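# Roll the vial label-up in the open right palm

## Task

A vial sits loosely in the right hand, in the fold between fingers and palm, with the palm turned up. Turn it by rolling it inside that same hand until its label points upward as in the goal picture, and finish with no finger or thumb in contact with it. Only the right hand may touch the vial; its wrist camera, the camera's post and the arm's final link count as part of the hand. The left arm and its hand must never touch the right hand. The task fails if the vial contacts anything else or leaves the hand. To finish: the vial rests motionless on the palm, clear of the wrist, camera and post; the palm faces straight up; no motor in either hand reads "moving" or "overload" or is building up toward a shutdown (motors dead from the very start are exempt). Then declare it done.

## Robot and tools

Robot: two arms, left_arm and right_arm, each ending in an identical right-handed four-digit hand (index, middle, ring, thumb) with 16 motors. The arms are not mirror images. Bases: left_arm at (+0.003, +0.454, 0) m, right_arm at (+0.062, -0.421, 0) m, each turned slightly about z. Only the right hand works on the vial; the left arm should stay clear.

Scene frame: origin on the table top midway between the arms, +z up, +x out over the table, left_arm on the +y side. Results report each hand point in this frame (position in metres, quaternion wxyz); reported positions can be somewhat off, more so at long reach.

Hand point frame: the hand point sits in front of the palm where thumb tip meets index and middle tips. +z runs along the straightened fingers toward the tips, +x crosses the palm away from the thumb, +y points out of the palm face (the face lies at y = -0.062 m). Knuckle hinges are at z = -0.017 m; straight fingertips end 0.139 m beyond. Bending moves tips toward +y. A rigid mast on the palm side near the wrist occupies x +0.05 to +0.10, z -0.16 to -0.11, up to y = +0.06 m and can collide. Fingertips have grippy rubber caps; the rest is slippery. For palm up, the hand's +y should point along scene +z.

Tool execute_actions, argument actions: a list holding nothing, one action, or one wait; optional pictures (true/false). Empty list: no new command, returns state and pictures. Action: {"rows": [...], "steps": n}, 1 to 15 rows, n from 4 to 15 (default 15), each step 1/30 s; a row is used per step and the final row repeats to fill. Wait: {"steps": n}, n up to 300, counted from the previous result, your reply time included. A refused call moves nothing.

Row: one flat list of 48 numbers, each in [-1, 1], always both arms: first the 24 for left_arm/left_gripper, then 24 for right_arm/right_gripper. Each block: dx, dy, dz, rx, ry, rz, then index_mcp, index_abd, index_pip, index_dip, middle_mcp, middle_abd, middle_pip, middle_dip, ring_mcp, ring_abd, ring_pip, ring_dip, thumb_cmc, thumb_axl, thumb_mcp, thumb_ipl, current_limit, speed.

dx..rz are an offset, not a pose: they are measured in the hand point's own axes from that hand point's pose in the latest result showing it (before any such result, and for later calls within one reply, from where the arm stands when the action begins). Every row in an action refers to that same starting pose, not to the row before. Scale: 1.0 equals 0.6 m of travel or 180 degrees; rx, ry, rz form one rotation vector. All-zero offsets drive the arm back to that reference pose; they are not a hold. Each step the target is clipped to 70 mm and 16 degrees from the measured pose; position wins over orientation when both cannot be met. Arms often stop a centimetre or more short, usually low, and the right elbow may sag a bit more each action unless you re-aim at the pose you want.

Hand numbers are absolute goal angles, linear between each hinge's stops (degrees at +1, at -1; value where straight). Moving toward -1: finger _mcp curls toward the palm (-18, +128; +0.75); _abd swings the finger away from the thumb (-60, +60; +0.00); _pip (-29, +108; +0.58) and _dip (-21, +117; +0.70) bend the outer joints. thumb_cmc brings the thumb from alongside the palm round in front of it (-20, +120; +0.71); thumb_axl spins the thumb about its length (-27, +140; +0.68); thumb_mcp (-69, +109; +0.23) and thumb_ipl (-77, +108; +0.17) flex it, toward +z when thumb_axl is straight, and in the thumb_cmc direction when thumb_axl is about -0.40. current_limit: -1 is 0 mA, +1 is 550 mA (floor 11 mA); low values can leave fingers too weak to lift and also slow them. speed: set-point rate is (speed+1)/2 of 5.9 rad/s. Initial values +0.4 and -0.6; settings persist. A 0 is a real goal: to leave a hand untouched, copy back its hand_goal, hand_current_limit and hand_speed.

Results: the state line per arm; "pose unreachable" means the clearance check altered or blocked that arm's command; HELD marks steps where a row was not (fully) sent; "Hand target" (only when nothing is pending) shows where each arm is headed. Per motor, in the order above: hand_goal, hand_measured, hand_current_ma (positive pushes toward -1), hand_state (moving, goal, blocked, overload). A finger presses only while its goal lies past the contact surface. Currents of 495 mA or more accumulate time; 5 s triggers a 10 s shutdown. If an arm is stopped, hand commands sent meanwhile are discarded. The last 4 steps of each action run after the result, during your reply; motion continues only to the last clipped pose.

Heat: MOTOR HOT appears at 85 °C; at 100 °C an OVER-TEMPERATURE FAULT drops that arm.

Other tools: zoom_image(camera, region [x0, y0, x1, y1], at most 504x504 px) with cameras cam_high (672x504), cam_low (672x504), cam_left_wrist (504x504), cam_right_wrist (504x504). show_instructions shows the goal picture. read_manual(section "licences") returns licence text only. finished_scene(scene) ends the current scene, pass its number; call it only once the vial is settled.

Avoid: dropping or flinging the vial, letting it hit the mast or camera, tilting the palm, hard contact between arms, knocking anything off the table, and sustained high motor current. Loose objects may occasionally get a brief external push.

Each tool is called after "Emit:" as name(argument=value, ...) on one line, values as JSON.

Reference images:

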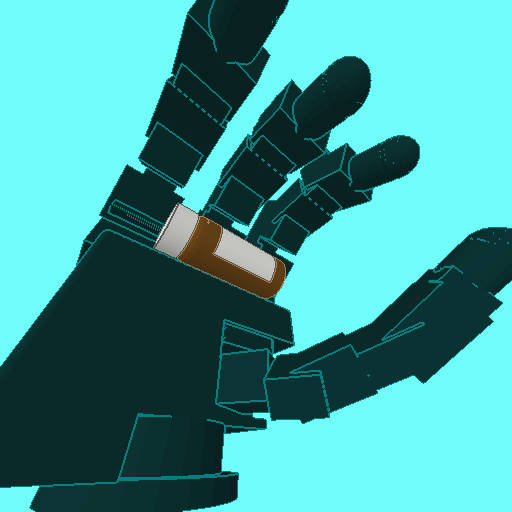

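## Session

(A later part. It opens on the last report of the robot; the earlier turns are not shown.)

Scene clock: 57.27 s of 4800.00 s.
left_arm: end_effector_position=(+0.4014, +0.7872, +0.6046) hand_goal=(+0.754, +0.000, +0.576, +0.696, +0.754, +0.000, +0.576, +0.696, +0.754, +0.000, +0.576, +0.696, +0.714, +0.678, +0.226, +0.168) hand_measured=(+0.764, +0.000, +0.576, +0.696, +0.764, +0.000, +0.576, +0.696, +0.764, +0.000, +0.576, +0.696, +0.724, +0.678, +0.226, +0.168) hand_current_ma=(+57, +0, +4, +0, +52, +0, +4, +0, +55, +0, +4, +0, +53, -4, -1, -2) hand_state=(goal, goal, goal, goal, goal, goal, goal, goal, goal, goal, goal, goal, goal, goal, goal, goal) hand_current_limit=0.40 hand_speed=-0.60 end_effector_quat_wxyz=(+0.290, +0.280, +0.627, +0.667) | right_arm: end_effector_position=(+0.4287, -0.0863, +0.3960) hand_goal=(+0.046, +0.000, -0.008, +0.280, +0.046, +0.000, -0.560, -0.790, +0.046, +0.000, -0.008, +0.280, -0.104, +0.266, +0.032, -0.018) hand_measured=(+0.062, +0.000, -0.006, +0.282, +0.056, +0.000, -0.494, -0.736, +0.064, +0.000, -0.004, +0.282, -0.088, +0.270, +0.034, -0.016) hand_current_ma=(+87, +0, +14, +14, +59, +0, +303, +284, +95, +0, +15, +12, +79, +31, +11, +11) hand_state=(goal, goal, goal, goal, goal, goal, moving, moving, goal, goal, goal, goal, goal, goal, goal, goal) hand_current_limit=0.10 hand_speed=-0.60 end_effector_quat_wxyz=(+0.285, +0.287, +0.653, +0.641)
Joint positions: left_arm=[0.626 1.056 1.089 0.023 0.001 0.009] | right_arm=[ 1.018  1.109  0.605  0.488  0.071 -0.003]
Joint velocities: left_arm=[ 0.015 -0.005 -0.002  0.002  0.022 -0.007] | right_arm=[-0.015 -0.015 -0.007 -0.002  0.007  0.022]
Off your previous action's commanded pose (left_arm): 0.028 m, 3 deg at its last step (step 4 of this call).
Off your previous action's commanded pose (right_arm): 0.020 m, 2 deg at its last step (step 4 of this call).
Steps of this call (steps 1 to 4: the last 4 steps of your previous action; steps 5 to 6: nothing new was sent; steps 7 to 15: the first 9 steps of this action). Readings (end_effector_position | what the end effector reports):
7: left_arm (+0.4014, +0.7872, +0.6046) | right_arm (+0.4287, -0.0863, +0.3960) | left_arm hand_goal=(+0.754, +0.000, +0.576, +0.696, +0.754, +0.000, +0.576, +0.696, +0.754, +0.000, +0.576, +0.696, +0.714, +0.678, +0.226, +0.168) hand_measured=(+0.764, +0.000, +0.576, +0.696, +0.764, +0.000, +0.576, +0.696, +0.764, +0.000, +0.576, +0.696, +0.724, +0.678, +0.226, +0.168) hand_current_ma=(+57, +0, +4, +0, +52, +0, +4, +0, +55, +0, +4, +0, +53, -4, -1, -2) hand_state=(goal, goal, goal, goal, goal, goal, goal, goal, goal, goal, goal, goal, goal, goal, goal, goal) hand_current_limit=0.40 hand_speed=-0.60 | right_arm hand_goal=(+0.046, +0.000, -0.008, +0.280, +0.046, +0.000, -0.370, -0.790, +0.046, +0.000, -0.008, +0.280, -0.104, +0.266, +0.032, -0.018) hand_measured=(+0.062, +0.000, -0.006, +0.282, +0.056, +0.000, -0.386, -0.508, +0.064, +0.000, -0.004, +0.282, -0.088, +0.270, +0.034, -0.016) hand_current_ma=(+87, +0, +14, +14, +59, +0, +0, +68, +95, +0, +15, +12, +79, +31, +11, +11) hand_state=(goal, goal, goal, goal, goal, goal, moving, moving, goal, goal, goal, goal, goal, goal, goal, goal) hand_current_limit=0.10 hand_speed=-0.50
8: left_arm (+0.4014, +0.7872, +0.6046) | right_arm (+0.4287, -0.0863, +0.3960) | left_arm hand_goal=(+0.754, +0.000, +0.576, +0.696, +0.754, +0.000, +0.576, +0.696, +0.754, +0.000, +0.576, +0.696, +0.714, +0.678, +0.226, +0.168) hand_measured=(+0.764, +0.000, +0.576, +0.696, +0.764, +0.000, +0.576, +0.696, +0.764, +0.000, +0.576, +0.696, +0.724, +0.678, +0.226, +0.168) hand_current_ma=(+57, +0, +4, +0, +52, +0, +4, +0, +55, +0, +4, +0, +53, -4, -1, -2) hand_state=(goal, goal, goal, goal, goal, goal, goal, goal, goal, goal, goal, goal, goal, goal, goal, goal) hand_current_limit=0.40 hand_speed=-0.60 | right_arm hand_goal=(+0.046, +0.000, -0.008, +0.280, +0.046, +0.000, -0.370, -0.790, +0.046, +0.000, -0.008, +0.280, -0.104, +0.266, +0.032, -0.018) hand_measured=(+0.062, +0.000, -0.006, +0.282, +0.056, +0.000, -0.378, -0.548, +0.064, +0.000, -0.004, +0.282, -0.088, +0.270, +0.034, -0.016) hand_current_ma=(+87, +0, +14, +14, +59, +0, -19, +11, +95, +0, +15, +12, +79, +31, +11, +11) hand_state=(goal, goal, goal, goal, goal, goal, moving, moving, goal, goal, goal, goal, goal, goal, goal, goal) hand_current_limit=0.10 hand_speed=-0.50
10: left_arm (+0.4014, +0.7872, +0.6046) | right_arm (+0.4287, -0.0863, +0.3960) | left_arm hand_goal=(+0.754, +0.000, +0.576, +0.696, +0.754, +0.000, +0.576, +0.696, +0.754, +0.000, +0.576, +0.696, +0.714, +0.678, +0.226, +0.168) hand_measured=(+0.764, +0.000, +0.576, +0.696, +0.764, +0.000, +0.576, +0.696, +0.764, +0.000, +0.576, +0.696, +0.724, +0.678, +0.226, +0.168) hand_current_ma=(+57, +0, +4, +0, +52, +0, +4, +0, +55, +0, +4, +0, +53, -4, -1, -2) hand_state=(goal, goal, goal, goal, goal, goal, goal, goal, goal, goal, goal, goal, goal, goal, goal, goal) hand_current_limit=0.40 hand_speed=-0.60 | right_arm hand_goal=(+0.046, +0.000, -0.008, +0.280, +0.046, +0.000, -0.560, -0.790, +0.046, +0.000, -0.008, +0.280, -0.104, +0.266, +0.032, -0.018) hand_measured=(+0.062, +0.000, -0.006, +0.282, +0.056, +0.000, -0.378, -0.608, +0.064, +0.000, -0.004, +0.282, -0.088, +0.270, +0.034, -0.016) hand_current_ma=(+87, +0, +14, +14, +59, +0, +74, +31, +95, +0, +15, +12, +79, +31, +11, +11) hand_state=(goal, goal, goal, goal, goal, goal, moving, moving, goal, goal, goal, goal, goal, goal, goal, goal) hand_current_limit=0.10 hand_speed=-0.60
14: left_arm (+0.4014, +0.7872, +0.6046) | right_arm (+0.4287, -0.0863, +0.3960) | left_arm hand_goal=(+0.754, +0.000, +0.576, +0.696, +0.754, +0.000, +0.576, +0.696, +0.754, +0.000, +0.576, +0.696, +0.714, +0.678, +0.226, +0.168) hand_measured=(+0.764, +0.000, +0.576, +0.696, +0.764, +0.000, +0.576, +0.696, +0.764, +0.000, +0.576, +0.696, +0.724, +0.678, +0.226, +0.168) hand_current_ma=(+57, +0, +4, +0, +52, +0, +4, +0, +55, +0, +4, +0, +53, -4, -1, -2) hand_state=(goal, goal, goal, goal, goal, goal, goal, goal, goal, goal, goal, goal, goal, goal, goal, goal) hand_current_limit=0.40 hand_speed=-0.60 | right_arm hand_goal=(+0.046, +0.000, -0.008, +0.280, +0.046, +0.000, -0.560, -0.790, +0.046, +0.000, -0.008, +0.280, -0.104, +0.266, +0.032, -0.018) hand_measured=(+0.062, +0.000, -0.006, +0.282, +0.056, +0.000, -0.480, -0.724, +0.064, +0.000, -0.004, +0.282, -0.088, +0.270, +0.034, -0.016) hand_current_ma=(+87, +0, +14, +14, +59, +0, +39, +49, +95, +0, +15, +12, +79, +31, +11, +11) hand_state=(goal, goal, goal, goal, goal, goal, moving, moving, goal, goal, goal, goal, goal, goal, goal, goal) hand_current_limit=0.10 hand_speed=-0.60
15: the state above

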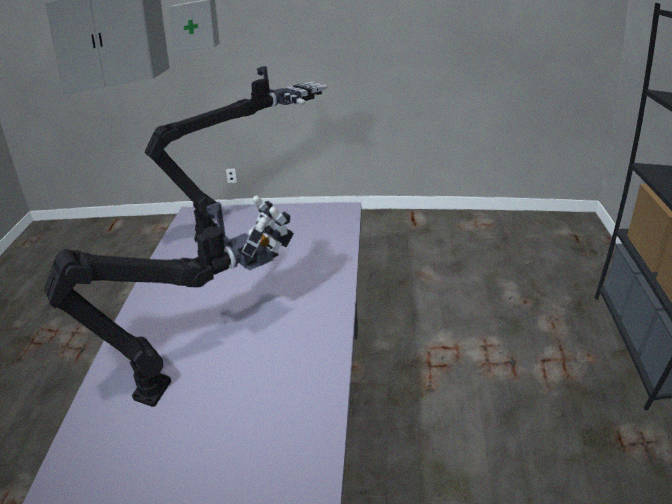

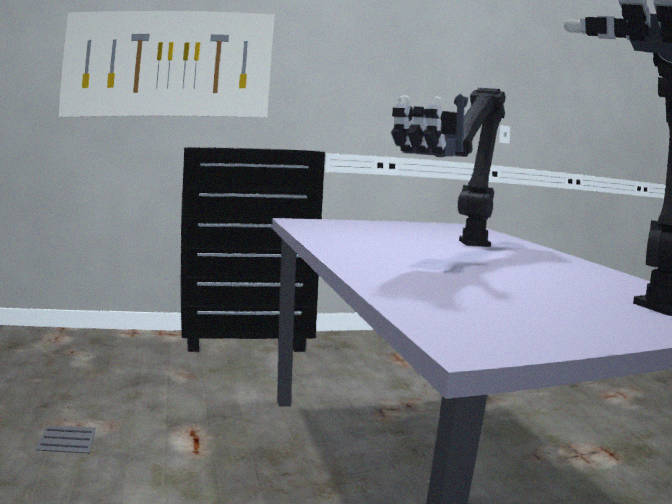

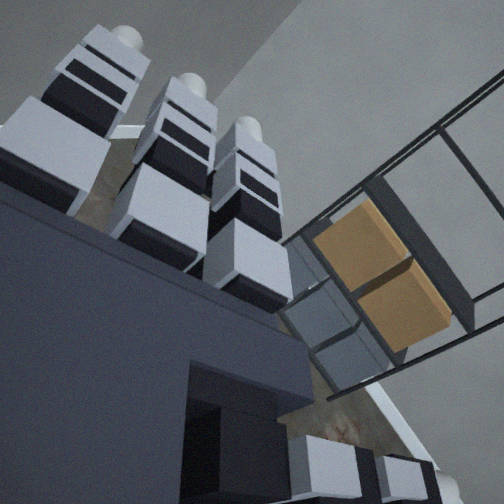

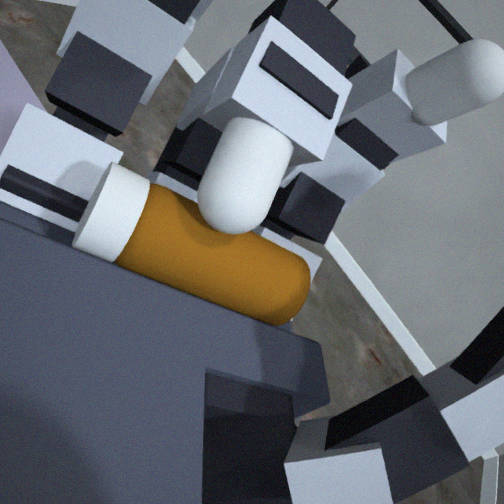

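Emit:
execute_actions(actions=[{"rows": [[0,0.046,-0.010,-0.016,0,0,0.754,0,0.576,0.696,0.754,0,0.576,0.696,0.754,0,0.576,0.696,0.714,0.678,0.226,0.168,0.4,-0.6,0,0.033,0.0025,-0.0124,0,0,0.046,0,-0.008,0.28,0.046,0,-1.0,-0.77,0.046,0,-0.008,0.28,-0.104,0.266,0.032,-0.018,0.1,0.8],[0,0.046,-0.010,-0.016,0,0,0.754,0,0.576,0.696,0.754,0,0.576,0.696,0.754,0,0.576,0.696,0.714,0.678,0.226,0.168,0.4,-0.6,0,0.033,0.0025,-0.0124,0,0,0.046,0,-0.008,0.28,0.046,0,-1.0,-0.77,0.046,0,-0.008,0.28,-0.104,0.266,0.032,-0.018,0.1,0.8],[0,0.046,-0.010,-0.016,0,0,0.754,0,0.576,0.696,0.754,0,0.576,0.696,0.754,0,0.576,0.696,0.714,0.678,0.226,0.168,0.4,-0.6,0,0.033,0.0025,-0.0124,0,0,0.046,0,-0.008,0.28,0.046,0,-1.0,-0.77,0.046,0,-0.008,0.28,-0.104,0.266,0.032,-0.018,0.1,0.8],[0,0.046,-0.010,-0.016,0,0,0.754,0,0.576,0.696,0.754,0,0.576,0.696,0.754,0,0.576,0.696,0.714,0.678,0.226,0.168,0.4,-0.6,0,0.033,0.0025,-0.0124,0,0,0.046,0,-0.008,0.28,0.046,0,-1.0,0.0,0.046,0,-0.008,0.28,-0.104,0.266,0.032,-0.018,0.1,-0.74]], "steps": 15}], pictures=true)

Scene clock: 57.90 s of 4800.00 s.
left_arm: end_effector_position=(+0.4014, +0.7872, +0.6046) hand_goal=(+0.754, +0.000, +0.576, +0.696, +0.754, +0.000, +0.576, +0.696, +0.754, +0.000, +0.576, +0.696, +0.714, +0.678, +0.226, +0.168) hand_measured=(+0.764, +0.000, +0.576, +0.696, +0.764, +0.000, +0.576, +0.696, +0.764, +0.000, +0.576, +0.696, +0.724, +0.678, +0.226, +0.168) hand_current_ma=(+57, +0, +4, +0, +52, +0, +4, +0, +55, +0, +4, +0, +53, -4, -1, -2) hand_state=(goal, goal, goal, goal, goal, goal, goal, goal, goal, goal, goal, goal, goal, goal, goal, goal) hand_current_limit=0.40 hand_speed=-0.60 end_effector_quat_wxyz=(+0.290, +0.280, +0.627, +0.667) | right_arm: end_effector_position=(+0.4287, -0.0863, +0.3960) hand_goal=(+0.046, +0.000, -0.008, +0.280, +0.046, +0.000, -1.000, +0.000, +0.046, +0.000, -0.008, +0.280, -0.104, +0.266, +0.032, -0.018) hand_measured=(+0.062, +0.000, -0.006, +0.282, +0.068, +0.000, -0.520, -0.652, +0.064, +0.000, -0.004, +0.282, -0.088, +0.270, +0.034, -0.016) hand_current_ma=(+87, +0, +14, +14, +119, +0, +262, -20, +95, +0, +15, +12, +79, +31, +11, +11) hand_state=(goal, goal, goal, goal, blocked, goal, moving, moving, goal, goal, goal, goal, goal, goal, goal, goal) hand_current_limit=0.10 hand_speed=-0.74 end_effector_quat_wxyz=(+0.285, +0.287, +0.653, +0.641)
Joint positions: left_arm=[0.626 1.056 1.089 0.023 0.001 0.009] | right_arm=[ 1.018  1.109  0.605  0.488  0.071 -0.003]
Joint velocities: left_arm=[ 0.005 -0.005  0.007  0.012 -0.022  0.066] | right_arm=[-0.015  0.005  0.007 -0.012 -0.051  0.066]
Off your previous action's commanded pose (left_arm): 0.028 m, 3 deg at its last step (step 4 of this call).
Off your previous action's commanded pose (right_arm): 0.020 m, 2 deg at its last step (step 4 of this call).
Steps of this call (steps 1 to 4: the last 4 steps of your previous action; steps 5 to 8: nothing new was sent; steps 9 to 19: the first 11 steps of this action). Readings (end_effector_position | what the end effector reports):
9: left_arm (+0.4014, +0.7872, +0.6046) | right_arm (+0.4287, -0.0863, +0.3960) | left_arm hand_goal=(+0.754, +0.000, +0.576, +0.696, +0.754, +0.000, +0.576, +0.696, +0.754, +0.000, +0.576, +0.696, +0.714, +0.678, +0.226, +0.168) hand_measured=(+0.764, +0.000, +0.576, +0.696, +0.764, +0.000, +0.576, +0.696, +0.764, +0.000, +0.576, +0.696, +0.724, +0.678, +0.226, +0.168) hand_current_ma=(+57, +0, +4, +0, +52, +0, +4, +0, +55, +0, +4, +0, +53, -4, -1, -2) hand_state=(goal, goal, goal, goal, goal, goal, goal, goal, goal, goal, goal, goal, goal, goal, goal, goal) hand_current_limit=0.40 hand_speed=-0.60 | right_arm hand_goal=(+0.046, +0.000, -0.008, +0.280, +0.046, +0.000, -1.000, -0.770, +0.046, +0.000, -0.008, +0.280, -0.104, +0.266, +0.032, -0.018) hand_measured=(+0.062, +0.000, -0.006, +0.282, +0.056, +0.000, -0.494, -0.736, +0.064, +0.000, -0.004, +0.282, -0.088, +0.270, +0.034, -0.016) hand_current_ma=(+87, +0, +14, +14, +59, +0, +303, +271, +95, +0, +15, +12, +79, +31, +11, +11) hand_state=(goal, goal, goal, goal, goal, goal, moving, moving, goal, goal, goal, goal, goal, goal, goal, goal) hand_current_limit=0.10 hand_speed=0.80
10: left_arm (+0.4014, +0.7872, +0.6046) | right_arm (+0.4287, -0.0863, +0.3960) | left_arm hand_goal=(+0.754, +0.000, +0.576, +0.696, +0.754, +0.000, +0.576, +0.696, +0.754, +0.000, +0.576, +0.696, +0.714, +0.678, +0.226, +0.168) hand_measured=(+0.764, +0.000, +0.576, +0.696, +0.764, +0.000, +0.576, +0.696, +0.764, +0.000, +0.576, +0.696, +0.724, +0.678, +0.226, +0.168) hand_current_ma=(+57, +0, +4, +0, +52, +0, +4, +0, +55, +0, +4, +0, +53, -4, -1, -2) hand_state=(goal, goal, goal, goal, goal, goal, goal, goal, goal, goal, goal, goal, goal, goal, goal, goal) hand_current_limit=0.40 hand_speed=-0.60 | right_arm hand_goal=(+0.046, +0.000, -0.008, +0.280, +0.046, +0.000, -1.000, -0.770, +0.046, +0.000, -0.008, +0.280, -0.104, +0.266, +0.032, -0.018) hand_measured=(+0.062, +0.000, -0.006, +0.282, +0.056, +0.000, -0.494, -0.736, +0.064, +0.000, -0.004, +0.282, -0.088, +0.270, +0.034, -0.016) hand_current_ma=(+87, +0, +14, +14, +59, +0, +302, +163, +95, +0, +15, +12, +79, +31, +11, +11) hand_state=(goal, goal, goal, goal, goal, goal, blocked, moving, goal, goal, goal, goal, goal, goal, goal, goal) hand_current_limit=0.10 hand_speed=0.80
12: left_arm (+0.4014, +0.7872, +0.6046) | right_arm (+0.4287, -0.0863, +0.3960) | left_arm hand_goal=(+0.754, +0.000, +0.576, +0.696, +0.754, +0.000, +0.576, +0.696, +0.754, +0.000, +0.576, +0.696, +0.714, +0.678, +0.226, +0.168) hand_measured=(+0.764, +0.000, +0.576, +0.696, +0.764, +0.000, +0.576, +0.696, +0.764, +0.000, +0.576, +0.696, +0.724, +0.678, +0.226, +0.168) hand_current_ma=(+57, +0, +4, +0, +52, +0, +4, +0, +55, +0, +4, +0, +53, -4, -1, -2) hand_state=(goal, goal, goal, goal, goal, goal, goal, goal, goal, goal, goal, goal, goal, goal, goal, goal) hand_current_limit=0.40 hand_speed=-0.60 | right_arm hand_goal=(+0.046, +0.000, -0.008, +0.280, +0.046, +0.000, -1.000, +0.000, +0.046, +0.000, -0.008, +0.280, -0.104, +0.266, +0.032, -0.018) hand_measured=(+0.062, +0.000, -0.006, +0.282, +0.056, +0.000, -0.494, -0.736, +0.064, +0.000, -0.004, +0.282, -0.088, +0.270, +0.034, -0.016) hand_current_ma=(+87, +0, +14, +14, +59, +0, +302, +173, +95, +0, +15, +12, +79, +31, +11, +11) hand_state=(goal, goal, goal, goal, goal, goal, blocked, moving, goal, goal, goal, goal, goal, goal, goal, goal) hand_current_limit=0.10 hand_speed=-0.74
16: left_arm (+0.4014, +0.7872, +0.6046) | right_arm (+0.4287, -0.0863, +0.3960) | left_arm hand_goal=(+0.754, +0.000, +0.576, +0.696, +0.754, +0.000, +0.576, +0.696, +0.754, +0.000, +0.576, +0.696, +0.714, +0.678, +0.226, +0.168) hand_measured=(+0.764, +0.000, +0.576, +0.696, +0.764, +0.000, +0.576, +0.696, +0.764, +0.000, +0.576, +0.696, +0.724, +0.678, +0.226, +0.168) hand_current_ma=(+57, +0, +4, +0, +52, +0, +4, +0, +55, +0, +4, +0, +53, -4, -1, -2) hand_state=(goal, goal, goal, goal, goal, goal, goal, goal, goal, goal, goal, goal, goal, goal, goal, goal) hand_current_limit=0.40 hand_speed=-0.60 | right_arm hand_goal=(+0.046, +0.000, -0.008, +0.280, +0.046, +0.000, -1.000, +0.000, +0.046, +0.000, -0.008, +0.280, -0.104, +0.266, +0.032, -0.018) hand_measured=(+0.062, +0.000, -0.006, +0.282, +0.064, +0.000, -0.504, -0.708, +0.064, +0.000, -0.004, +0.282, -0.088, +0.270, +0.034, -0.016) hand_current_ma=(+87, +0, +14, +14, +118, +0, +248, -36, +95, +0, +15, +12, +79, +31, +11, +11) hand_state=(goal, goal, goal, goal, moving, goal, moving, moving, goal, goal, goal, goal, goal, goal, goal, goal) hand_current_limit=0.10 hand_speed=-0.74
19: the state above

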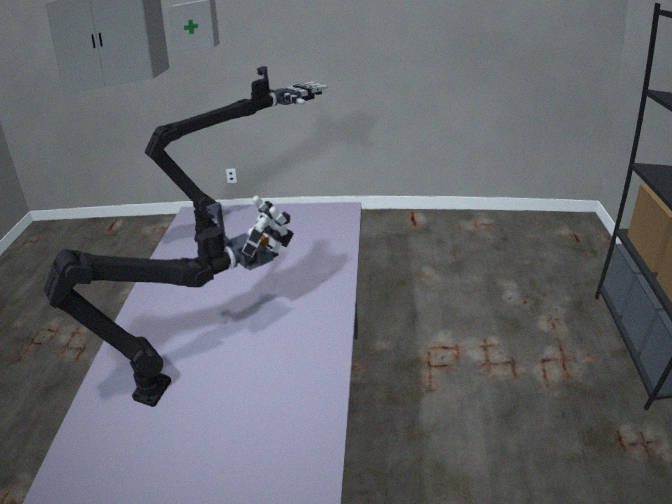

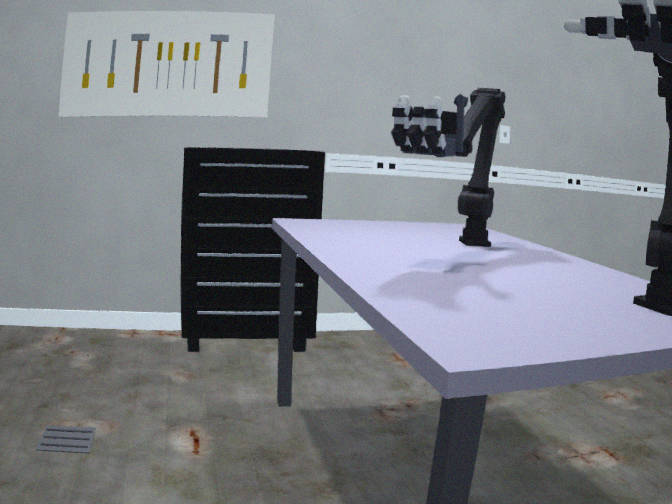

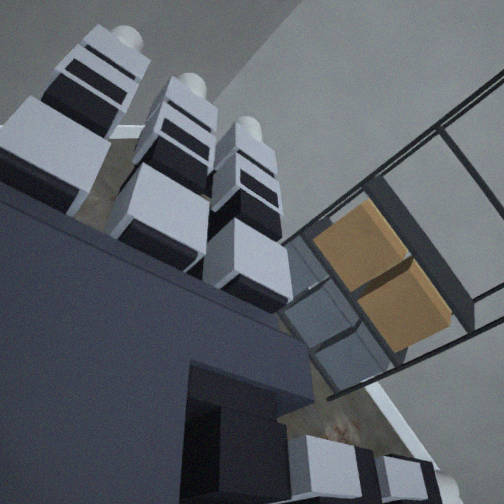

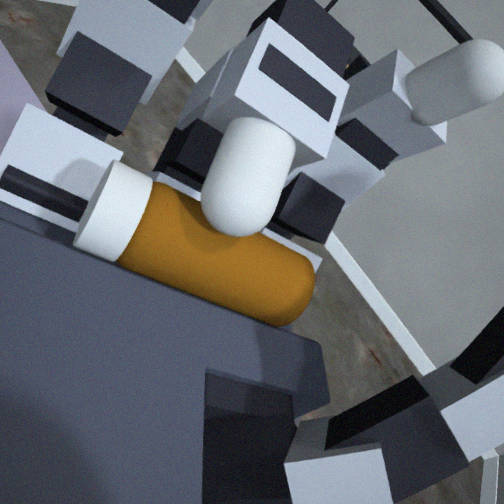

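Emit:
execute_actions(actions=[{"steps": 8}], pictures=true)

Scene clock: 58.17 s of 4800.00 s.
left_arm: end_effector_position=(+0.4014, +0.7872, +0.6046) hand_goal=(+0.754, +0.000, +0.576, +0.696, +0.754, +0.000, +0.576, +0.696, +0.754, +0.000, +0.576, +0.696, +0.714, +0.678, +0.226, +0.168) hand_measured=(+0.764, +0.000, +0.576, +0.696, +0.764, +0.000, +0.576, +0.696, +0.764, +0.000, +0.576, +0.696, +0.724, +0.678, +0.226, +0.168) hand_current_ma=(+57, +0, +4, +0, +52, +0, +4, +0, +55, +0, +4, +0, +53, -4, -1, -2) hand_state=(goal, goal, goal, goal, goal, goal, goal, goal, goal, goal, goal, goal, goal, goal, goal, goal) hand_current_limit=0.40 hand_speed=-0.60 end_effector_quat_wxyz=(+0.290, +0.280, +0.627, +0.667) | right_arm: end_effector_position=(+0.4287, -0.0863, +0.3960) hand_goal=(+0.046, +0.000, -0.008, +0.280, +0.046, +0.000, -1.000, +0.000, +0.046, +0.000, -0.008, +0.280, -0.104, +0.266, +0.032, -0.018) hand_measured=(+0.062, +0.000, -0.006, +0.282, +0.068, +0.000, -0.576, -0.478, +0.064, +0.000, -0.004, +0.282, -0.088, +0.270, +0.034, -0.016) hand_current_ma=(+87, +0, +14, +14, +119, +0, +226, -2, +95, +0, +15, +12, +79, +31, +11, +11) hand_state=(goal, goal, goal, goal, blocked, goal, moving, moving, goal, goal, goal, goal, goal, goal, goal, goal) hand_current_limit=0.10 hand_speed=-0.74 end_effector_quat_wxyz=(+0.285, +0.287, +0.653, +0.641)
Joint positions: left_arm=[0.626 1.056 1.089 0.023 0.001 0.009] | right_arm=[ 1.018  1.109  0.605  0.488  0.071 -0.003]
Joint velocities: left_arm=[-0.005 -0.005 -0.007 -0.017 -0.037 -0.037] | right_arm=[-0.005 -0.005 -0.007 -0.002  0.022 -0.007]
Hand target (left_arm): +0.395, +0.782, +0.631; +0.296, +0.272, +0.611, +0.682
Hand target (right_arm): +0.430, -0.086, +0.416; +0.290, +0.281, +0.640, +0.653
Off the commanded pose (left_arm): 0.028 m, 3 deg.
Off the commanded pose (right_arm): 0.020 m, 2 deg.
Kept back: nothing.
Steps of this call (steps 1 to 4: the last 4 steps of your previous action; steps 5 to 8: nothing new was sent). Readings (end_effector_position | what the end effector reports):
1: left_arm (+0.4014, +0.7872, +0.6046) | right_arm (+0.4287, -0.0863, +0.3960) | left_arm hand_goal=(+0.754, +0.000, +0.576, +0.696, +0.754, +0.000, +0.576, +0.696, +0.754, +0.000, +0.576, +0.696, +0.714, +0.678, +0.226, +0.168) hand_measured=(+0.764, +0.000, +0.576, +0.696, +0.764, +0.000, +0.576, +0.696, +0.764, +0.000, +0.576, +0.696, +0.724, +0.678, +0.226, +0.168) hand_current_ma=(+57, +0, +4, +0, +52, +0, +4, +0, +55, +0, +4, +0, +53, -4, -1, -2) hand_state=(goal, goal, goal, goal, goal, goal, goal, goal, goal, goal, goal, goal, goal, goal, goal, goal) hand_current_limit=0.40 hand_speed=-0.60 | right_arm hand_goal=(+0.046, +0.000, -0.008, +0.280, +0.046, +0.000, -1.000, +0.000, +0.046, +0.000, -0.008, +0.280, -0.104, +0.266, +0.032, -0.018) hand_measured=(+0.062, +0.000, -0.006, +0.282, +0.068, +0.000, -0.524, -0.630, +0.064, +0.000, -0.004, +0.282, -0.088, +0.270, +0.034, -0.016) hand_current_ma=(+87, +0, +14, +14, +119, +0, +255, -16, +95, +0, +15, +12, +79, +31, +11, +11) hand_state=(goal, goal, goal, goal, blocked, goal, moving, moving, goal, goal, goal, goal, goal, goal, goal, goal) hand_current_limit=0.10 hand_speed=-0.74
2: left_arm (+0.4014, +0.7872, +0.6046) | right_arm (+0.4287, -0.0863, +0.3960) | left_arm hand_goal=(+0.754, +0.000, +0.576, +0.696, +0.754, +0.000, +0.576, +0.696, +0.754, +0.000, +0.576, +0.696, +0.714, +0.678, +0.226, +0.168) hand_measured=(+0.764, +0.000, +0.576, +0.696, +0.764, +0.000, +0.576, +0.696, +0.764, +0.000, +0.576, +0.696, +0.724, +0.678, +0.226, +0.168) hand_current_ma=(+57, +0, +4, +0, +52, +0, +4, +0, +55, +0, +4, +0, +53, -4, -1, -2) hand_state=(goal, goal, goal, goal, goal, goal, goal, goal, goal, goal, goal, goal, goal, goal, goal, goal) hand_current_limit=0.40 hand_speed=-0.60 | right_arm hand_goal=(+0.046, +0.000, -0.008, +0.280, +0.046, +0.000, -1.000, +0.000, +0.046, +0.000, -0.008, +0.280, -0.104, +0.266, +0.032, -0.018) hand_measured=(+0.062, +0.000, -0.006, +0.282, +0.068, +0.000, -0.530, -0.608, +0.064, +0.000, -0.004, +0.282, -0.088, +0.270, +0.034, -0.016) hand_current_ma=(+87, +0, +14, +14, +119, +0, +248, -13, +95, +0, +15, +12, +79, +31, +11, +11) hand_state=(goal, goal, goal, goal, blocked, goal, moving, moving, goal, goal, goal, goal, goal, goal, goal, goal) hand_current_limit=0.10 hand_speed=-0.74
4: left_arm (+0.4014, +0.7872, +0.6046) | right_arm (+0.4287, -0.0863, +0.3960) | left_arm hand_goal=(+0.754, +0.000, +0.576, +0.696, +0.754, +0.000, +0.576, +0.696, +0.754, +0.000, +0.576, +0.696, +0.714, +0.678, +0.226, +0.168) hand_measured=(+0.764, +0.000, +0.576, +0.696, +0.764, +0.000, +0.576, +0.696, +0.764, +0.000, +0.576, +0.696, +0.724, +0.678, +0.226, +0.168) hand_current_ma=(+57, +0, +4, +0, +52, +0, +4, +0, +55, +0, +4, +0, +53, -4, -1, -2) hand_state=(goal, goal, goal, goal, goal, goal, goal, goal, goal, goal, goal, goal, goal, goal, goal, goal) hand_current_limit=0.40 hand_speed=-0.60 | right_arm hand_goal=(+0.046, +0.000, -0.008, +0.280, +0.046, +0.000, -1.000, +0.000, +0.046, +0.000, -0.008, +0.280, -0.104, +0.266, +0.032, -0.018) hand_measured=(+0.062, +0.000, -0.006, +0.282, +0.068, +0.000, -0.544, -0.564, +0.064, +0.000, -0.004, +0.282, -0.088, +0.270, +0.034, -0.016) hand_current_ma=(+87, +0, +14, +14, +119, +0, +238, -9, +95, +0, +15, +12, +79, +31, +11, +11) hand_state=(goal, goal, goal, goal, blocked, goal, moving, moving, goal, goal, goal, goal, goal, goal, goal, goal) hand_current_limit=0.10 hand_speed=-0.74
8: the state above

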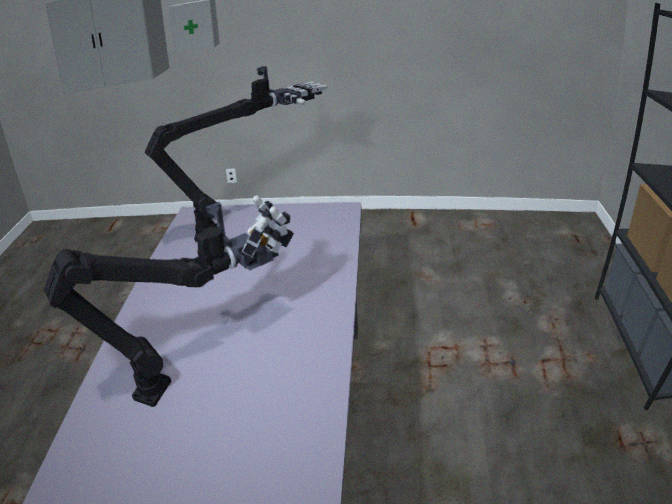

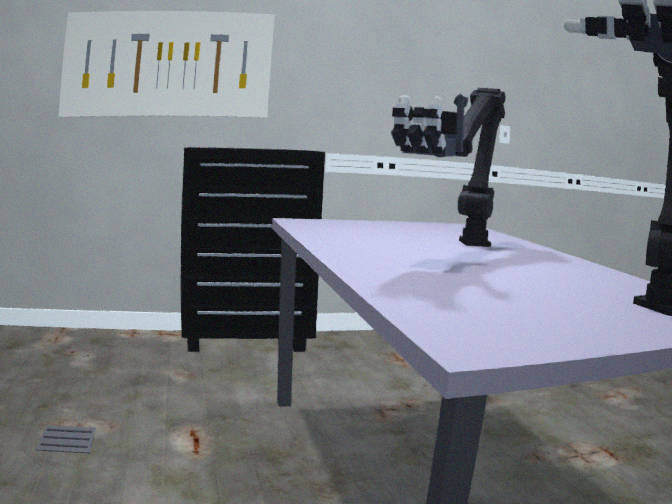

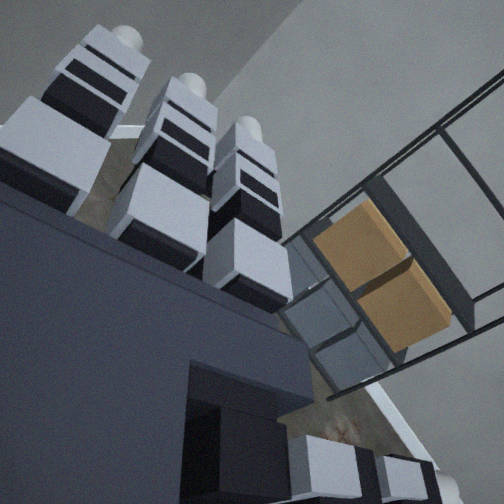

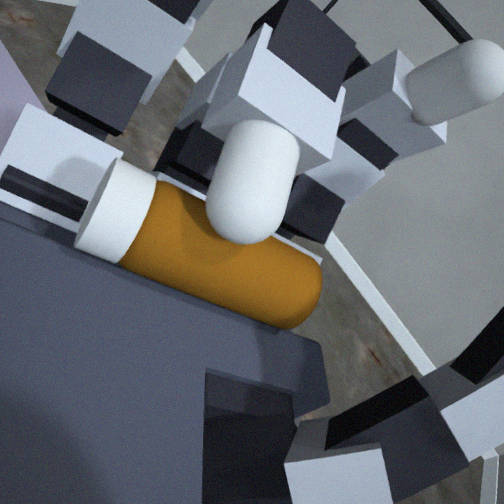

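Emit:
execute_actions(actions=[{"rows": [[0,0.046,-0.010,-0.016,0,0,0.754,0,0.576,0.696,0.754,0,0.576,0.696,0.754,0,0.576,0.696,0.714,0.678,0.226,0.168,0.4,-0.6,0,0.033,0.0025,-0.0124,0,0,0.046,0,-0.008,0.28,0.046,0,-0.66,-0.40,0.046,0,-0.008,0.28,-0.104,0.266,0.032,-0.018,0.1,0.5]], "steps": 8}], pictures=true)

Scene clock: 58.50 s of 4800.00 s.
left_arm: end_effector_position=(+0.4014, +0.7872, +0.6046) hand_goal=(+0.754, +0.000, +0.576, +0.696, +0.754, +0.000, +0.576, +0.696, +0.754, +0.000, +0.576, +0.696, +0.714, +0.678, +0.226, +0.168) hand_measured=(+0.764, +0.000, +0.576, +0.696, +0.764, +0.000, +0.576, +0.696, +0.764, +0.000, +0.576, +0.696, +0.724, +0.678, +0.226, +0.168) hand_current_ma=(+57, +0, +4, +0, +52, +0, +4, +0, +55, +0, +4, +0, +53, -4, -1, -2) hand_state=(goal, goal, goal, goal, goal, goal, goal, goal, goal, goal, goal, goal, goal, goal, goal, goal) hand_current_limit=0.40 hand_speed=-0.60 end_effector_quat_wxyz=(+0.290, +0.280, +0.627, +0.667) | right_arm: end_effector_position=(+0.4287, -0.0863, +0.3960) hand_goal=(+0.046, +0.000, -0.008, +0.280, +0.046, +0.000, -0.660, -0.400, +0.046, +0.000, -0.008, +0.280, -0.104, +0.266, +0.032, -0.018) hand_measured=(+0.062, +0.000, -0.006, +0.282, +0.068, +0.000, -0.640, -0.342, +0.064, +0.000, -0.004, +0.282, -0.088, +0.270, +0.034, -0.016) hand_current_ma=(+87, +0, +14, +14, +119, +0, +110, +217, +95, +0, +15, +12, +79, +31, +11, +11) hand_state=(goal, goal, goal, goal, blocked, goal, moving, moving, goal, goal, goal, goal, goal, goal, goal, goal) hand_current_limit=0.10 hand_speed=0.50 end_effector_quat_wxyz=(+0.285, +0.287, +0.653, +0.641)
Joint positions: left_arm=[0.626 1.056 1.089 0.023 0.001 0.009] | right_arm=[ 1.018  1.109  0.605  0.488  0.071 -0.003]
Joint velocities: left_arm=[-0.005 -0.015 -0.002  0.002  0.022 -0.095] | right_arm=[ 0.005 -0.015 -0.012  0.002  0.007 -0.051]
Steps of this call (steps 1 to 6: nothing new was sent; steps 7 to 10: the first 4 steps of this action). Readings (end_effector_position | what the end effector reports):
7: left_arm (+0.4014, +0.7872, +0.6046) | right_arm (+0.4287, -0.0863, +0.3960) | left_arm hand_goal=(+0.754, +0.000, +0.576, +0.696, +0.754, +0.000, +0.576, +0.696, +0.754, +0.000, +0.576, +0.696, +0.714, +0.678, +0.226, +0.168) hand_measured=(+0.764, +0.000, +0.576, +0.696, +0.764, +0.000, +0.576, +0.696, +0.764, +0.000, +0.576, +0.696, +0.724, +0.678, +0.226, +0.168) hand_current_ma=(+57, +0, +4, +0, +52, +0, +4, +0, +55, +0, +4, +0, +53, -4, -1, -2) hand_state=(goal, goal, goal, goal, goal, goal, goal, goal, goal, goal, goal, goal, goal, goal, goal, goal) hand_current_limit=0.40 hand_speed=-0.60 | right_arm hand_goal=(+0.046, +0.000, -0.008, +0.280, +0.046, +0.000, -0.660, -0.400, +0.046, +0.000, -0.008, +0.280, -0.104, +0.266, +0.032, -0.018) hand_measured=(+0.062, +0.000, -0.006, +0.282, +0.068, +0.000, -0.644, -0.328, +0.064, +0.000, -0.004, +0.282, -0.088, +0.270, +0.034, -0.016) hand_current_ma=(+87, +0, +14, +14, +119, +0, +213, +4, +95, +0, +15, +12, +79, +31, +11, +11) hand_state=(goal, goal, goal, goal, blocked, goal, moving, moving, goal, goal, goal, goal, goal, goal, goal, goal) hand_current_limit=0.10 hand_speed=0.50
8: left_arm (+0.4014, +0.7872, +0.6046) | right_arm (+0.4287, -0.0863, +0.3960) | left_arm hand_goal=(+0.754, +0.000, +0.576, +0.696, +0.754, +0.000, +0.576, +0.696, +0.754, +0.000, +0.576, +0.696, +0.714, +0.678, +0.226, +0.168) hand_measured=(+0.764, +0.000, +0.576, +0.696, +0.764, +0.000, +0.576, +0.696, +0.764, +0.000, +0.576, +0.696, +0.724, +0.678, +0.226, +0.168) hand_current_ma=(+57, +0, +4, +0, +52, +0, +4, +0, +55, +0, +4, +0, +53, -4, -1, -2) hand_state=(goal, goal, goal, goal, goal, goal, goal, goal, goal, goal, goal, goal, goal, goal, goal, goal) hand_current_limit=0.40 hand_speed=-0.60 | right_arm hand_goal=(+0.046, +0.000, -0.008, +0.280, +0.046, +0.000, -0.660, -0.400, +0.046, +0.000, -0.008, +0.280, -0.104, +0.266, +0.032, -0.018) hand_measured=(+0.062, +0.000, -0.006, +0.282, +0.068, +0.000, -0.652, -0.312, +0.064, +0.000, -0.004, +0.282, -0.088, +0.270, +0.034, -0.016) hand_current_ma=(+87, +0, +14, +14, +119, +0, +47, +284, +95, +0, +15, +12, +79, +31, +11, +11) hand_state=(goal, goal, goal, goal, blocked, goal, moving, moving, goal, goal, goal, goal, goal, goal, goal, goal) hand_current_limit=0.10 hand_speed=0.50
10: the state above

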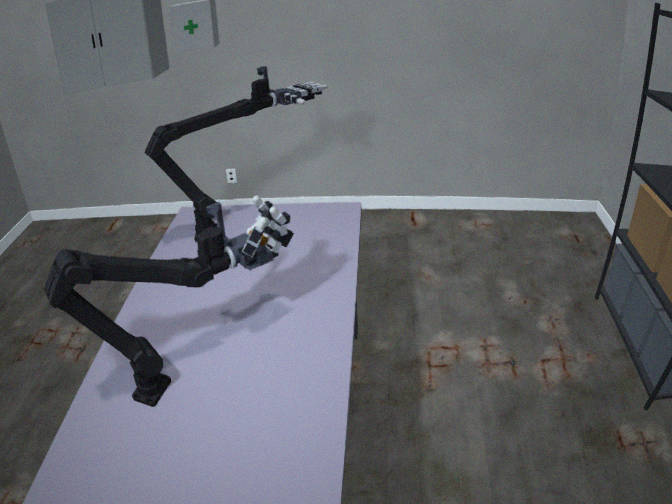

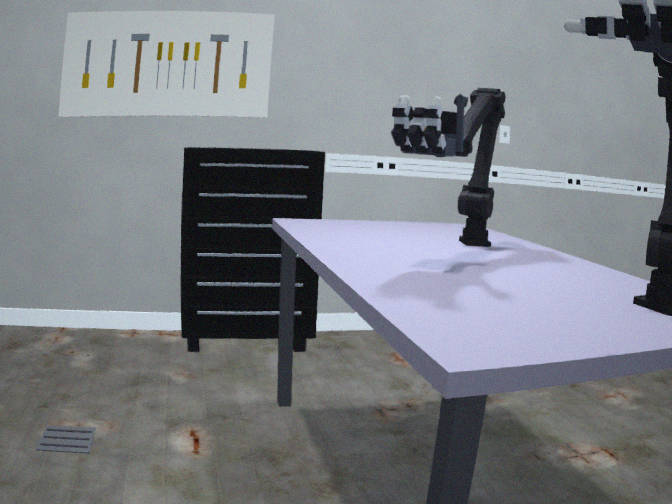

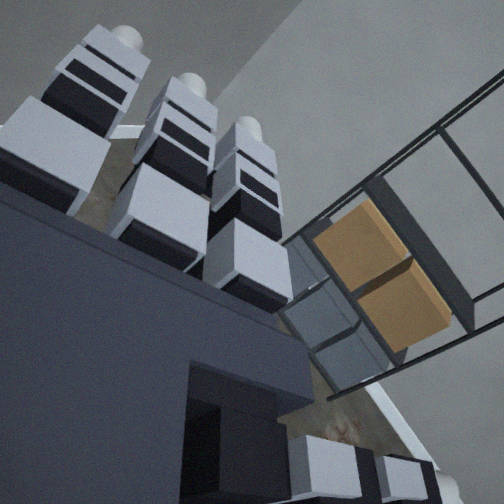

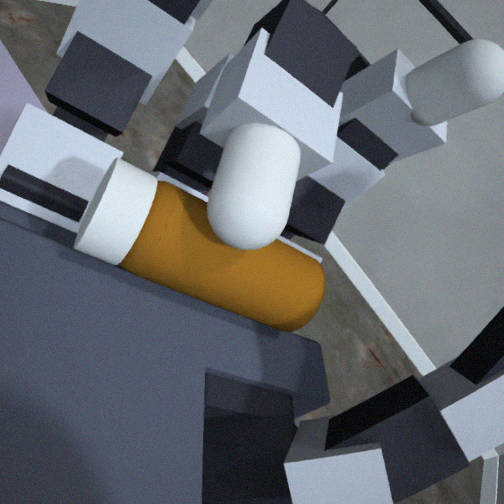

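Emit:
execute_actions(actions=[{"rows": [
[0,0.046,-0.010,-0.016,0,0,0.754,0,0.576,0.696,0.754,0,0.576,0.696,0.754,0,0.576,0.696,0.714,0.678,0.226,0.168,0.4,-0.6,0,0.033,0.0025,-0.0124,0,0,0.046,0,-0.008,0.28,0.046,0,-0.63,-0.41,0.046,0,-0.008,0.28,-0.104,0.266,0.032,-0.018,0.3,-0.3],
[0,0.046,-0.010,-0.016,0,0,0.754,0,0.576,0.696,0.754,0,0.576,0.696,0.754,0,0.576,0.696,0.714,0.678,0.226,0.168,0.4,-0.6,0,0.033,0.0025,-0.0124,0,0,0.046,0,-0.008,0.28,0.046,0,-0.612,-0.44,0.046,0,-0.008,0.28,-0.104,0.266,0.032,-0.018,0.3,-0.3],
[0,0.046,-0.010,-0.016,0,0,0.754,0,0.576,0.696,0.754,0,0.576,0.696,0.754,0,0.576,0.696,0.714,0.678,0.226,0.168,0.4,-0.6,0,0.033,0.0025,-0.0124,0,0,0.046,0,-0.008,0.28,0.046,0,-0.596,-0.47,0.046,0,-0.008,0.28,-0.104,0.266,0.032,-0.018,0.3,-0.3],
[0,0.046,-0.010,-0.016,0,0,0.754,0,0.576,0.696,0.754,0,0.576,0.696,0.754,0,0.576,0.696,0.714,0.678,0.226,0.168,0.4,-0.6,0,0.033,0.0025,-0.0124,0,0,0.046,0,-0.008,0.28,0.046,0,-0.583,-0.50,0.046,0,-0.008,0.28,-0.104,0.266,0.032,-0.018,0.3,-0.3],
[0,0.046,-0.010,-0.016,0,0,0.754,0,0.576,0.696,0.754,0,0.576,0.696,0.754,0,0.576,0.696,0.714,0.678,0.226,0.168,0.4,-0.6,0,0.033,0.0025,-0.0124,0,0,0.046,0,-0.008,0.28,0.046,0,-0.571,-0.53,0.046,0,-0.008,0.28,-0.104,0.266,0.032,-0.018,0.3,-0.3],
[0,0.046,-0.010,-0.016,0,0,0.754,0,0.576,0.696,0.754,0,0.576,0.696,0.754,0,0.576,0.696,0.714,0.678,0.226,0.168,0.4,-0.6,0,0.033,0.0025,-0.0124,0,0,0.046,0,-0.008,0.28,0.046,0,-0.56,-0.56,0.046,0,-0.008,0.28,-0.104,0.266,0.032,-0.018,0.3,-0.3],
[0,0.046,-0.010,-0.016,0,0,0.754,0,0.576,0.696,0.754,0,0.576,0.696,0.754,0,0.576,0.696,0.714,0.678,0.226,0.168,0.4,-0.6,0,0.033,0.0025,-0.0124,0,0,0.046,0,-0.008,0.28,0.046,0,-0.55,-0.59,0.046,0,-0.008,0.28,-0.104,0.266,0.032,-0.018,0.3,-0.3],
[0,0.046,-0.010,-0.016,0,0,0.754,0,0.576,0.696,0.754,0,0.576,0.696,0.754,0,0.576,0.696,0.714,0.678,0.226,0.168,0.4,-0.6,0,0.033,0.0025,-0.0124,0,0,0.046,0,-0.008,0.28,0.046,0,-0.541,-0.62,0.046,0,-0.008,0.28,-0.104,0.266,0.032,-0.018,0.3,-0.3],
[0,0.046,-0.010,-0.016,0,0,0.754,0,0.576,0.696,0.754,0,0.576,0.696,0.754,0,0.576,0.696,0.714,0.678,0.226,0.168,0.4,-0.6,0,0.033,0.0025,-0.0124,0,0,0.046,0,-0.008,0.28,0.046,0,-0.533,-0.65,0.046,0,-0.008,0.28,-0.104,0.266,0.032,-0.018,0.3,-0.3],
[0,0.046,-0.010,-0.016,0,0,0.754,0,0.576,0.696,0.754,0,0.576,0.696,0.754,0,0.576,0.696,0.714,0.678,0.226,0.168,0.4,-0.6,0,0.033,0.0025,-0.0124,0,0,0.046,0,-0.008,0.28,0.046,0,-0.525,-0.68,0.046,0,-0.008,0.28,-0.104,0.266,0.032,-0.018,0.3,-0.3],
[0,0.046,-0.010,-0.016,0,0,0.754,0,0.576,0.696,0.754,0,0.576,0.696,0.754,0,0.576,0.696,0.714,0.678,0.226,0.168,0.4,-0.6,0,0.033,0.0025,-0.0124,0,0,0.046,0,-0.008,0.28,0.046,0,-0.515,-0.71,0.046,0,-0.008,0.28,-0.104,0.266,0.032,-0.018,0.3,-0.3],
[0,0.046,-0.010,-0.016,0,0,0.754,0,0.576,0.696,0.754,0,0.576,0.696,0.754,0,0.576,0.696,0.714,0.678,0.226,0.168,0.4,-0.6,0,0.033,0.0025,-0.0124,0,0,0.046,0,-0.008,0.28,0.046,0,-0.502,-0.74,0.046,0,-0.008,0.28,-0.104,0.266,0.032,-0.018,0.3,-0.3],
[0,0.046,-0.010,-0.016,0,0,0.754,0,0.576,0.696,0.754,0,0.576,0.696,0.754,0,0.576,0.696,0.714,0.678,0.226,0.168,0.4,-0.6,0,0.033,0.0025,-0.0124,0,0,0.046,0,-0.008,0.28,0.046,0,-0.48,-0.745,0.046,0,-0.008,0.28,-0.104,0.266,0.032,-0.018,0.3,-0.3],
[0,0.046,-0.010,-0.016,0,0,0.754,0,0.576,0.696,0.754,0,0.576,0.696,0.754,0,0.576,0.696,0.714,0.678,0.226,0.168,0.4,-0.6,0,0.033,0.0025,-0.0124,0,0,0.046,0,-0.008,0.28,0.046,0,-0.46,-0.745,0.046,0,-0.008,0.28,-0.104,0.266,0.032,-0.018,0.3,-0.3]
], "steps": 15}])

Scene clock: 62.47 s of 4800.00 s.
left_arm: end_effector_position=(+0.4014, +0.7872, +0.6046) hand_goal=(+0.754, +0.000, +0.576, +0.696, +0.754, +0.000, +0.576, +0.696, +0.754, +0.000, +0.576, +0.696, +0.714, +0.678, +0.226, +0.168) hand_measured=(+0.764, +0.000, +0.576, +0.696, +0.764, +0.000, +0.576, +0.696, +0.764, +0.000, +0.576, +0.696, +0.724, +0.678, +0.226, +0.168) hand_current_ma=(+57, +0, +4, +0, +52, +0, +4, +0, +55, +0, +4, +0, +53, -4, -1, -2) hand_state=(goal, goal, goal, goal, goal, goal, goal, goal, goal, goal, goal, goal, goal, goal, goal, goal) hand_current_limit=0.40 hand_speed=-0.60 end_effector_quat_wxyz=(+0.290, +0.280, +0.627, +0.667) | right_arm: end_effector_position=(+0.4287, -0.0863, +0.3960) hand_goal=(+0.046, +0.000, -0.008, +0.280, +0.046, +0.000, -0.514, -0.710, +0.046, +0.000, -0.008, +0.280, -0.104, +0.266, +0.032, -0.018) hand_measured=(+0.062, +0.000, -0.006, +0.282, +0.068, +0.000, -0.526, -0.612, +0.064, +0.000, -0.004, +0.282, -0.088, +0.270, +0.034, -0.016) hand_current_ma=(+87, +0, +14, +14, +121, +0, +39, +95, +95, +0, +15, +12, +79, +31, +11, +11) hand_state=(goal, goal, goal, goal, blocked, goal, moving, moving, goal, goal, goal, goal, goal, goal, goal, goal) hand_current_limit=0.30 hand_speed=-0.30 end_effector_quat_wxyz=(+0.285, +0.287, +0.653, +0.641)
Joint positions: left_arm=[0.626 1.056 1.089 0.023 0.001 0.009] | right_arm=[ 1.018  1.109  0.605  0.488  0.071 -0.003]
Joint velocities: left_arm=[-0.005  0.005 -0.012  0.002 -0.007 -0.037] | right_arm=[-0.005 -0.015 -0.002  0.007  0.051  0.022]
Off your previous action's commanded pose (left_arm): 0.028 m, 3 deg at its last step (step 4 of this call).
Off your previous action's commanded pose (right_arm): 0.020 m, 2 deg at its last step (step 4 of this call).
Steps of this call (steps 1 to 4: the last 4 steps of your previous action; steps 5 to 90: nothing new was sent; then 0.60 s passed at rest; steps 91 to 101: the first 11 steps of this action). Readings (end_effector_position | what the end effector reports):
91: left_arm (+0.4014, +0.7872, +0.6046) | right_arm (+0.4287, -0.0863, +0.3960) | left_arm hand_goal=(+0.754, +0.000, +0.576, +0.696, +0.754, +0.000, +0.576, +0.696, +0.754, +0.000, +0.576, +0.696, +0.714, +0.678, +0.226, +0.168) hand_measured=(+0.764, +0.000, +0.576, +0.696, +0.764, +0.000, +0.576, +0.696, +0.764, +0.000, +0.576, +0.696, +0.724, +0.678, +0.226, +0.168) hand_current_ma=(+57, +0, +4, +0, +52, +0, +4, +0, +55, +0, +4, +0, +53, -4, -1, -2) hand_state=(goal, goal, goal, goal, goal, goal, goal, goal, goal, goal, goal, goal, goal, goal, goal, goal) hand_current_limit=0.40 hand_speed=-0.60 | right_arm hand_goal=(+0.046, +0.000, -0.008, +0.280, +0.046, +0.000, -0.630, -0.410, +0.046, +0.000, -0.008, +0.280, -0.104, +0.266, +0.032, -0.018) hand_measured=(+0.062, +0.000, -0.006, +0.282, +0.068, +0.000, -0.630, -0.364, +0.064, +0.000, -0.004, +0.282, -0.088, +0.270, +0.034, -0.016) hand_current_ma=(+87, +0, +14, +14, +121, +0, +149, +185, +95, +0, +15, +12, +79, +31, +11, +11) hand_state=(goal, goal, goal, goal, blocked, goal, moving, moving, goal, goal, goal, goal, goal, goal, goal, goal) hand_current_limit=0.30 hand_speed=-0.30
92: left_arm (+0.4014, +0.7872, +0.6046) | right_arm (+0.4287, -0.0863, +0.3960) | left_arm hand_goal=(+0.754, +0.000, +0.576, +0.696, +0.754, +0.000, +0.576, +0.696, +0.754, +0.000, +0.576, +0.696, +0.714, +0.678, +0.226, +0.168) hand_measured=(+0.764, +0.000, +0.576, +0.696, +0.764, +0.000, +0.576, +0.696, +0.764, +0.000, +0.576, +0.696, +0.724, +0.678, +0.226, +0.168) hand_current_ma=(+57, +0, +4, +0, +52, +0, +4, +0, +55, +0, +4, +0, +53, -4, -1, -2) hand_state=(goal, goal, goal, goal, goal, goal, goal, goal, goal, goal, goal, goal, goal, goal, goal, goal) hand_current_limit=0.40 hand_speed=-0.60 | right_arm hand_goal=(+0.046, +0.000, -0.008, +0.280, +0.046, +0.000, -0.612, -0.440, +0.046, +0.000, -0.008, +0.280, -0.104, +0.266, +0.032, -0.018) hand_measured=(+0.062, +0.000, -0.006, +0.282, +0.068, +0.000, -0.628, -0.364, +0.064, +0.000, -0.004, +0.282, -0.088, +0.270, +0.034, -0.016) hand_current_ma=(+87, +0, +14, +14, +121, +0, +65, +197, +95, +0, +15, +12, +79, +31, +11, +11) hand_state=(goal, goal, goal, goal, blocked, goal, moving, moving, goal, goal, goal, goal, goal, goal, goal, goal) hand_current_limit=0.30 hand_speed=-0.30
94: left_arm (+0.4014, +0.7872, +0.6046) | right_arm (+0.4287, -0.0863, +0.3960) | left_arm hand_goal=(+0.754, +0.000, +0.576, +0.696, +0.754, +0.000, +0.576, +0.696, +0.754, +0.000, +0.576, +0.696, +0.714, +0.678, +0.226, +0.168) hand_measured=(+0.764, +0.000, +0.576, +0.696, +0.764, +0.000, +0.576, +0.696, +0.764, +0.000, +0.576, +0.696, +0.724, +0.678, +0.226, +0.168) hand_current_ma=(+57, +0, +4, +0, +52, +0, +4, +0, +55, +0, +4, +0, +53, -4, -1, -2) hand_state=(goal, goal, goal, goal, goal, goal, goal, goal, goal, goal, goal, goal, goal, goal, goal, goal) hand_current_limit=0.40 hand_speed=-0.60 | right_arm hand_goal=(+0.046, +0.000, -0.008, +0.280, +0.046, +0.000, -0.582, -0.500, +0.046, +0.000, -0.008, +0.280, -0.104, +0.266, +0.032, -0.018) hand_measured=(+0.062, +0.000, -0.006, +0.282, +0.068, +0.000, -0.606, -0.404, +0.064, +0.000, -0.004, +0.282, -0.088, +0.270, +0.034, -0.016) hand_current_ma=(+87, +0, +14, +14, +121, +0, +23, +104, +95, +0, +15, +12, +79, +31, +11, +11) hand_state=(goal, goal, goal, goal, blocked, goal, moving, moving, goal, goal, goal, goal, goal, goal, goal, goal) hand_current_limit=0.30 hand_speed=-0.30
98: left_arm (+0.4014, +0.7872, +0.6046) | right_arm (+0.4287, -0.0863, +0.3960) | left_arm hand_goal=(+0.754, +0.000, +0.576, +0.696, +0.754, +0.000, +0.576, +0.696, +0.754, +0.000, +0.576, +0.696, +0.714, +0.678, +0.226, +0.168) hand_measured=(+0.764, +0.000, +0.576, +0.696, +0.764, +0.000, +0.576, +0.696, +0.764, +0.000, +0.576, +0.696, +0.724, +0.678, +0.226, +0.168) hand_current_ma=(+57, +0, +4, +0, +52, +0, +4, +0, +55, +0, +4, +0, +53, -4, -1, -2) hand_state=(goal, goal, goal, goal, goal, goal, goal, goal, goal, goal, goal, goal, goal, goal, goal, goal) hand_current_limit=0.40 hand_speed=-0.60 | right_arm hand_goal=(+0.046, +0.000, -0.008, +0.280, +0.046, +0.000, -0.540, -0.620, +0.046, +0.000, -0.008, +0.280, -0.104, +0.266, +0.032, -0.018) hand_measured=(+0.062, +0.000, -0.006, +0.282, +0.068, +0.000, -0.558, -0.520, +0.064, +0.000, -0.004, +0.282, -0.088, +0.270, +0.034, -0.016) hand_current_ma=(+87, +0, +14, +14, +121, +0, +31, +99, +95, +0, +15, +12, +79, +31, +11, +11) hand_state=(goal, goal, goal, goal, blocked, goal, moving, moving, goal, goal, goal, goal, goal, goal, goal, goal) hand_current_limit=0.30 hand_speed=-0.30
101: the state above


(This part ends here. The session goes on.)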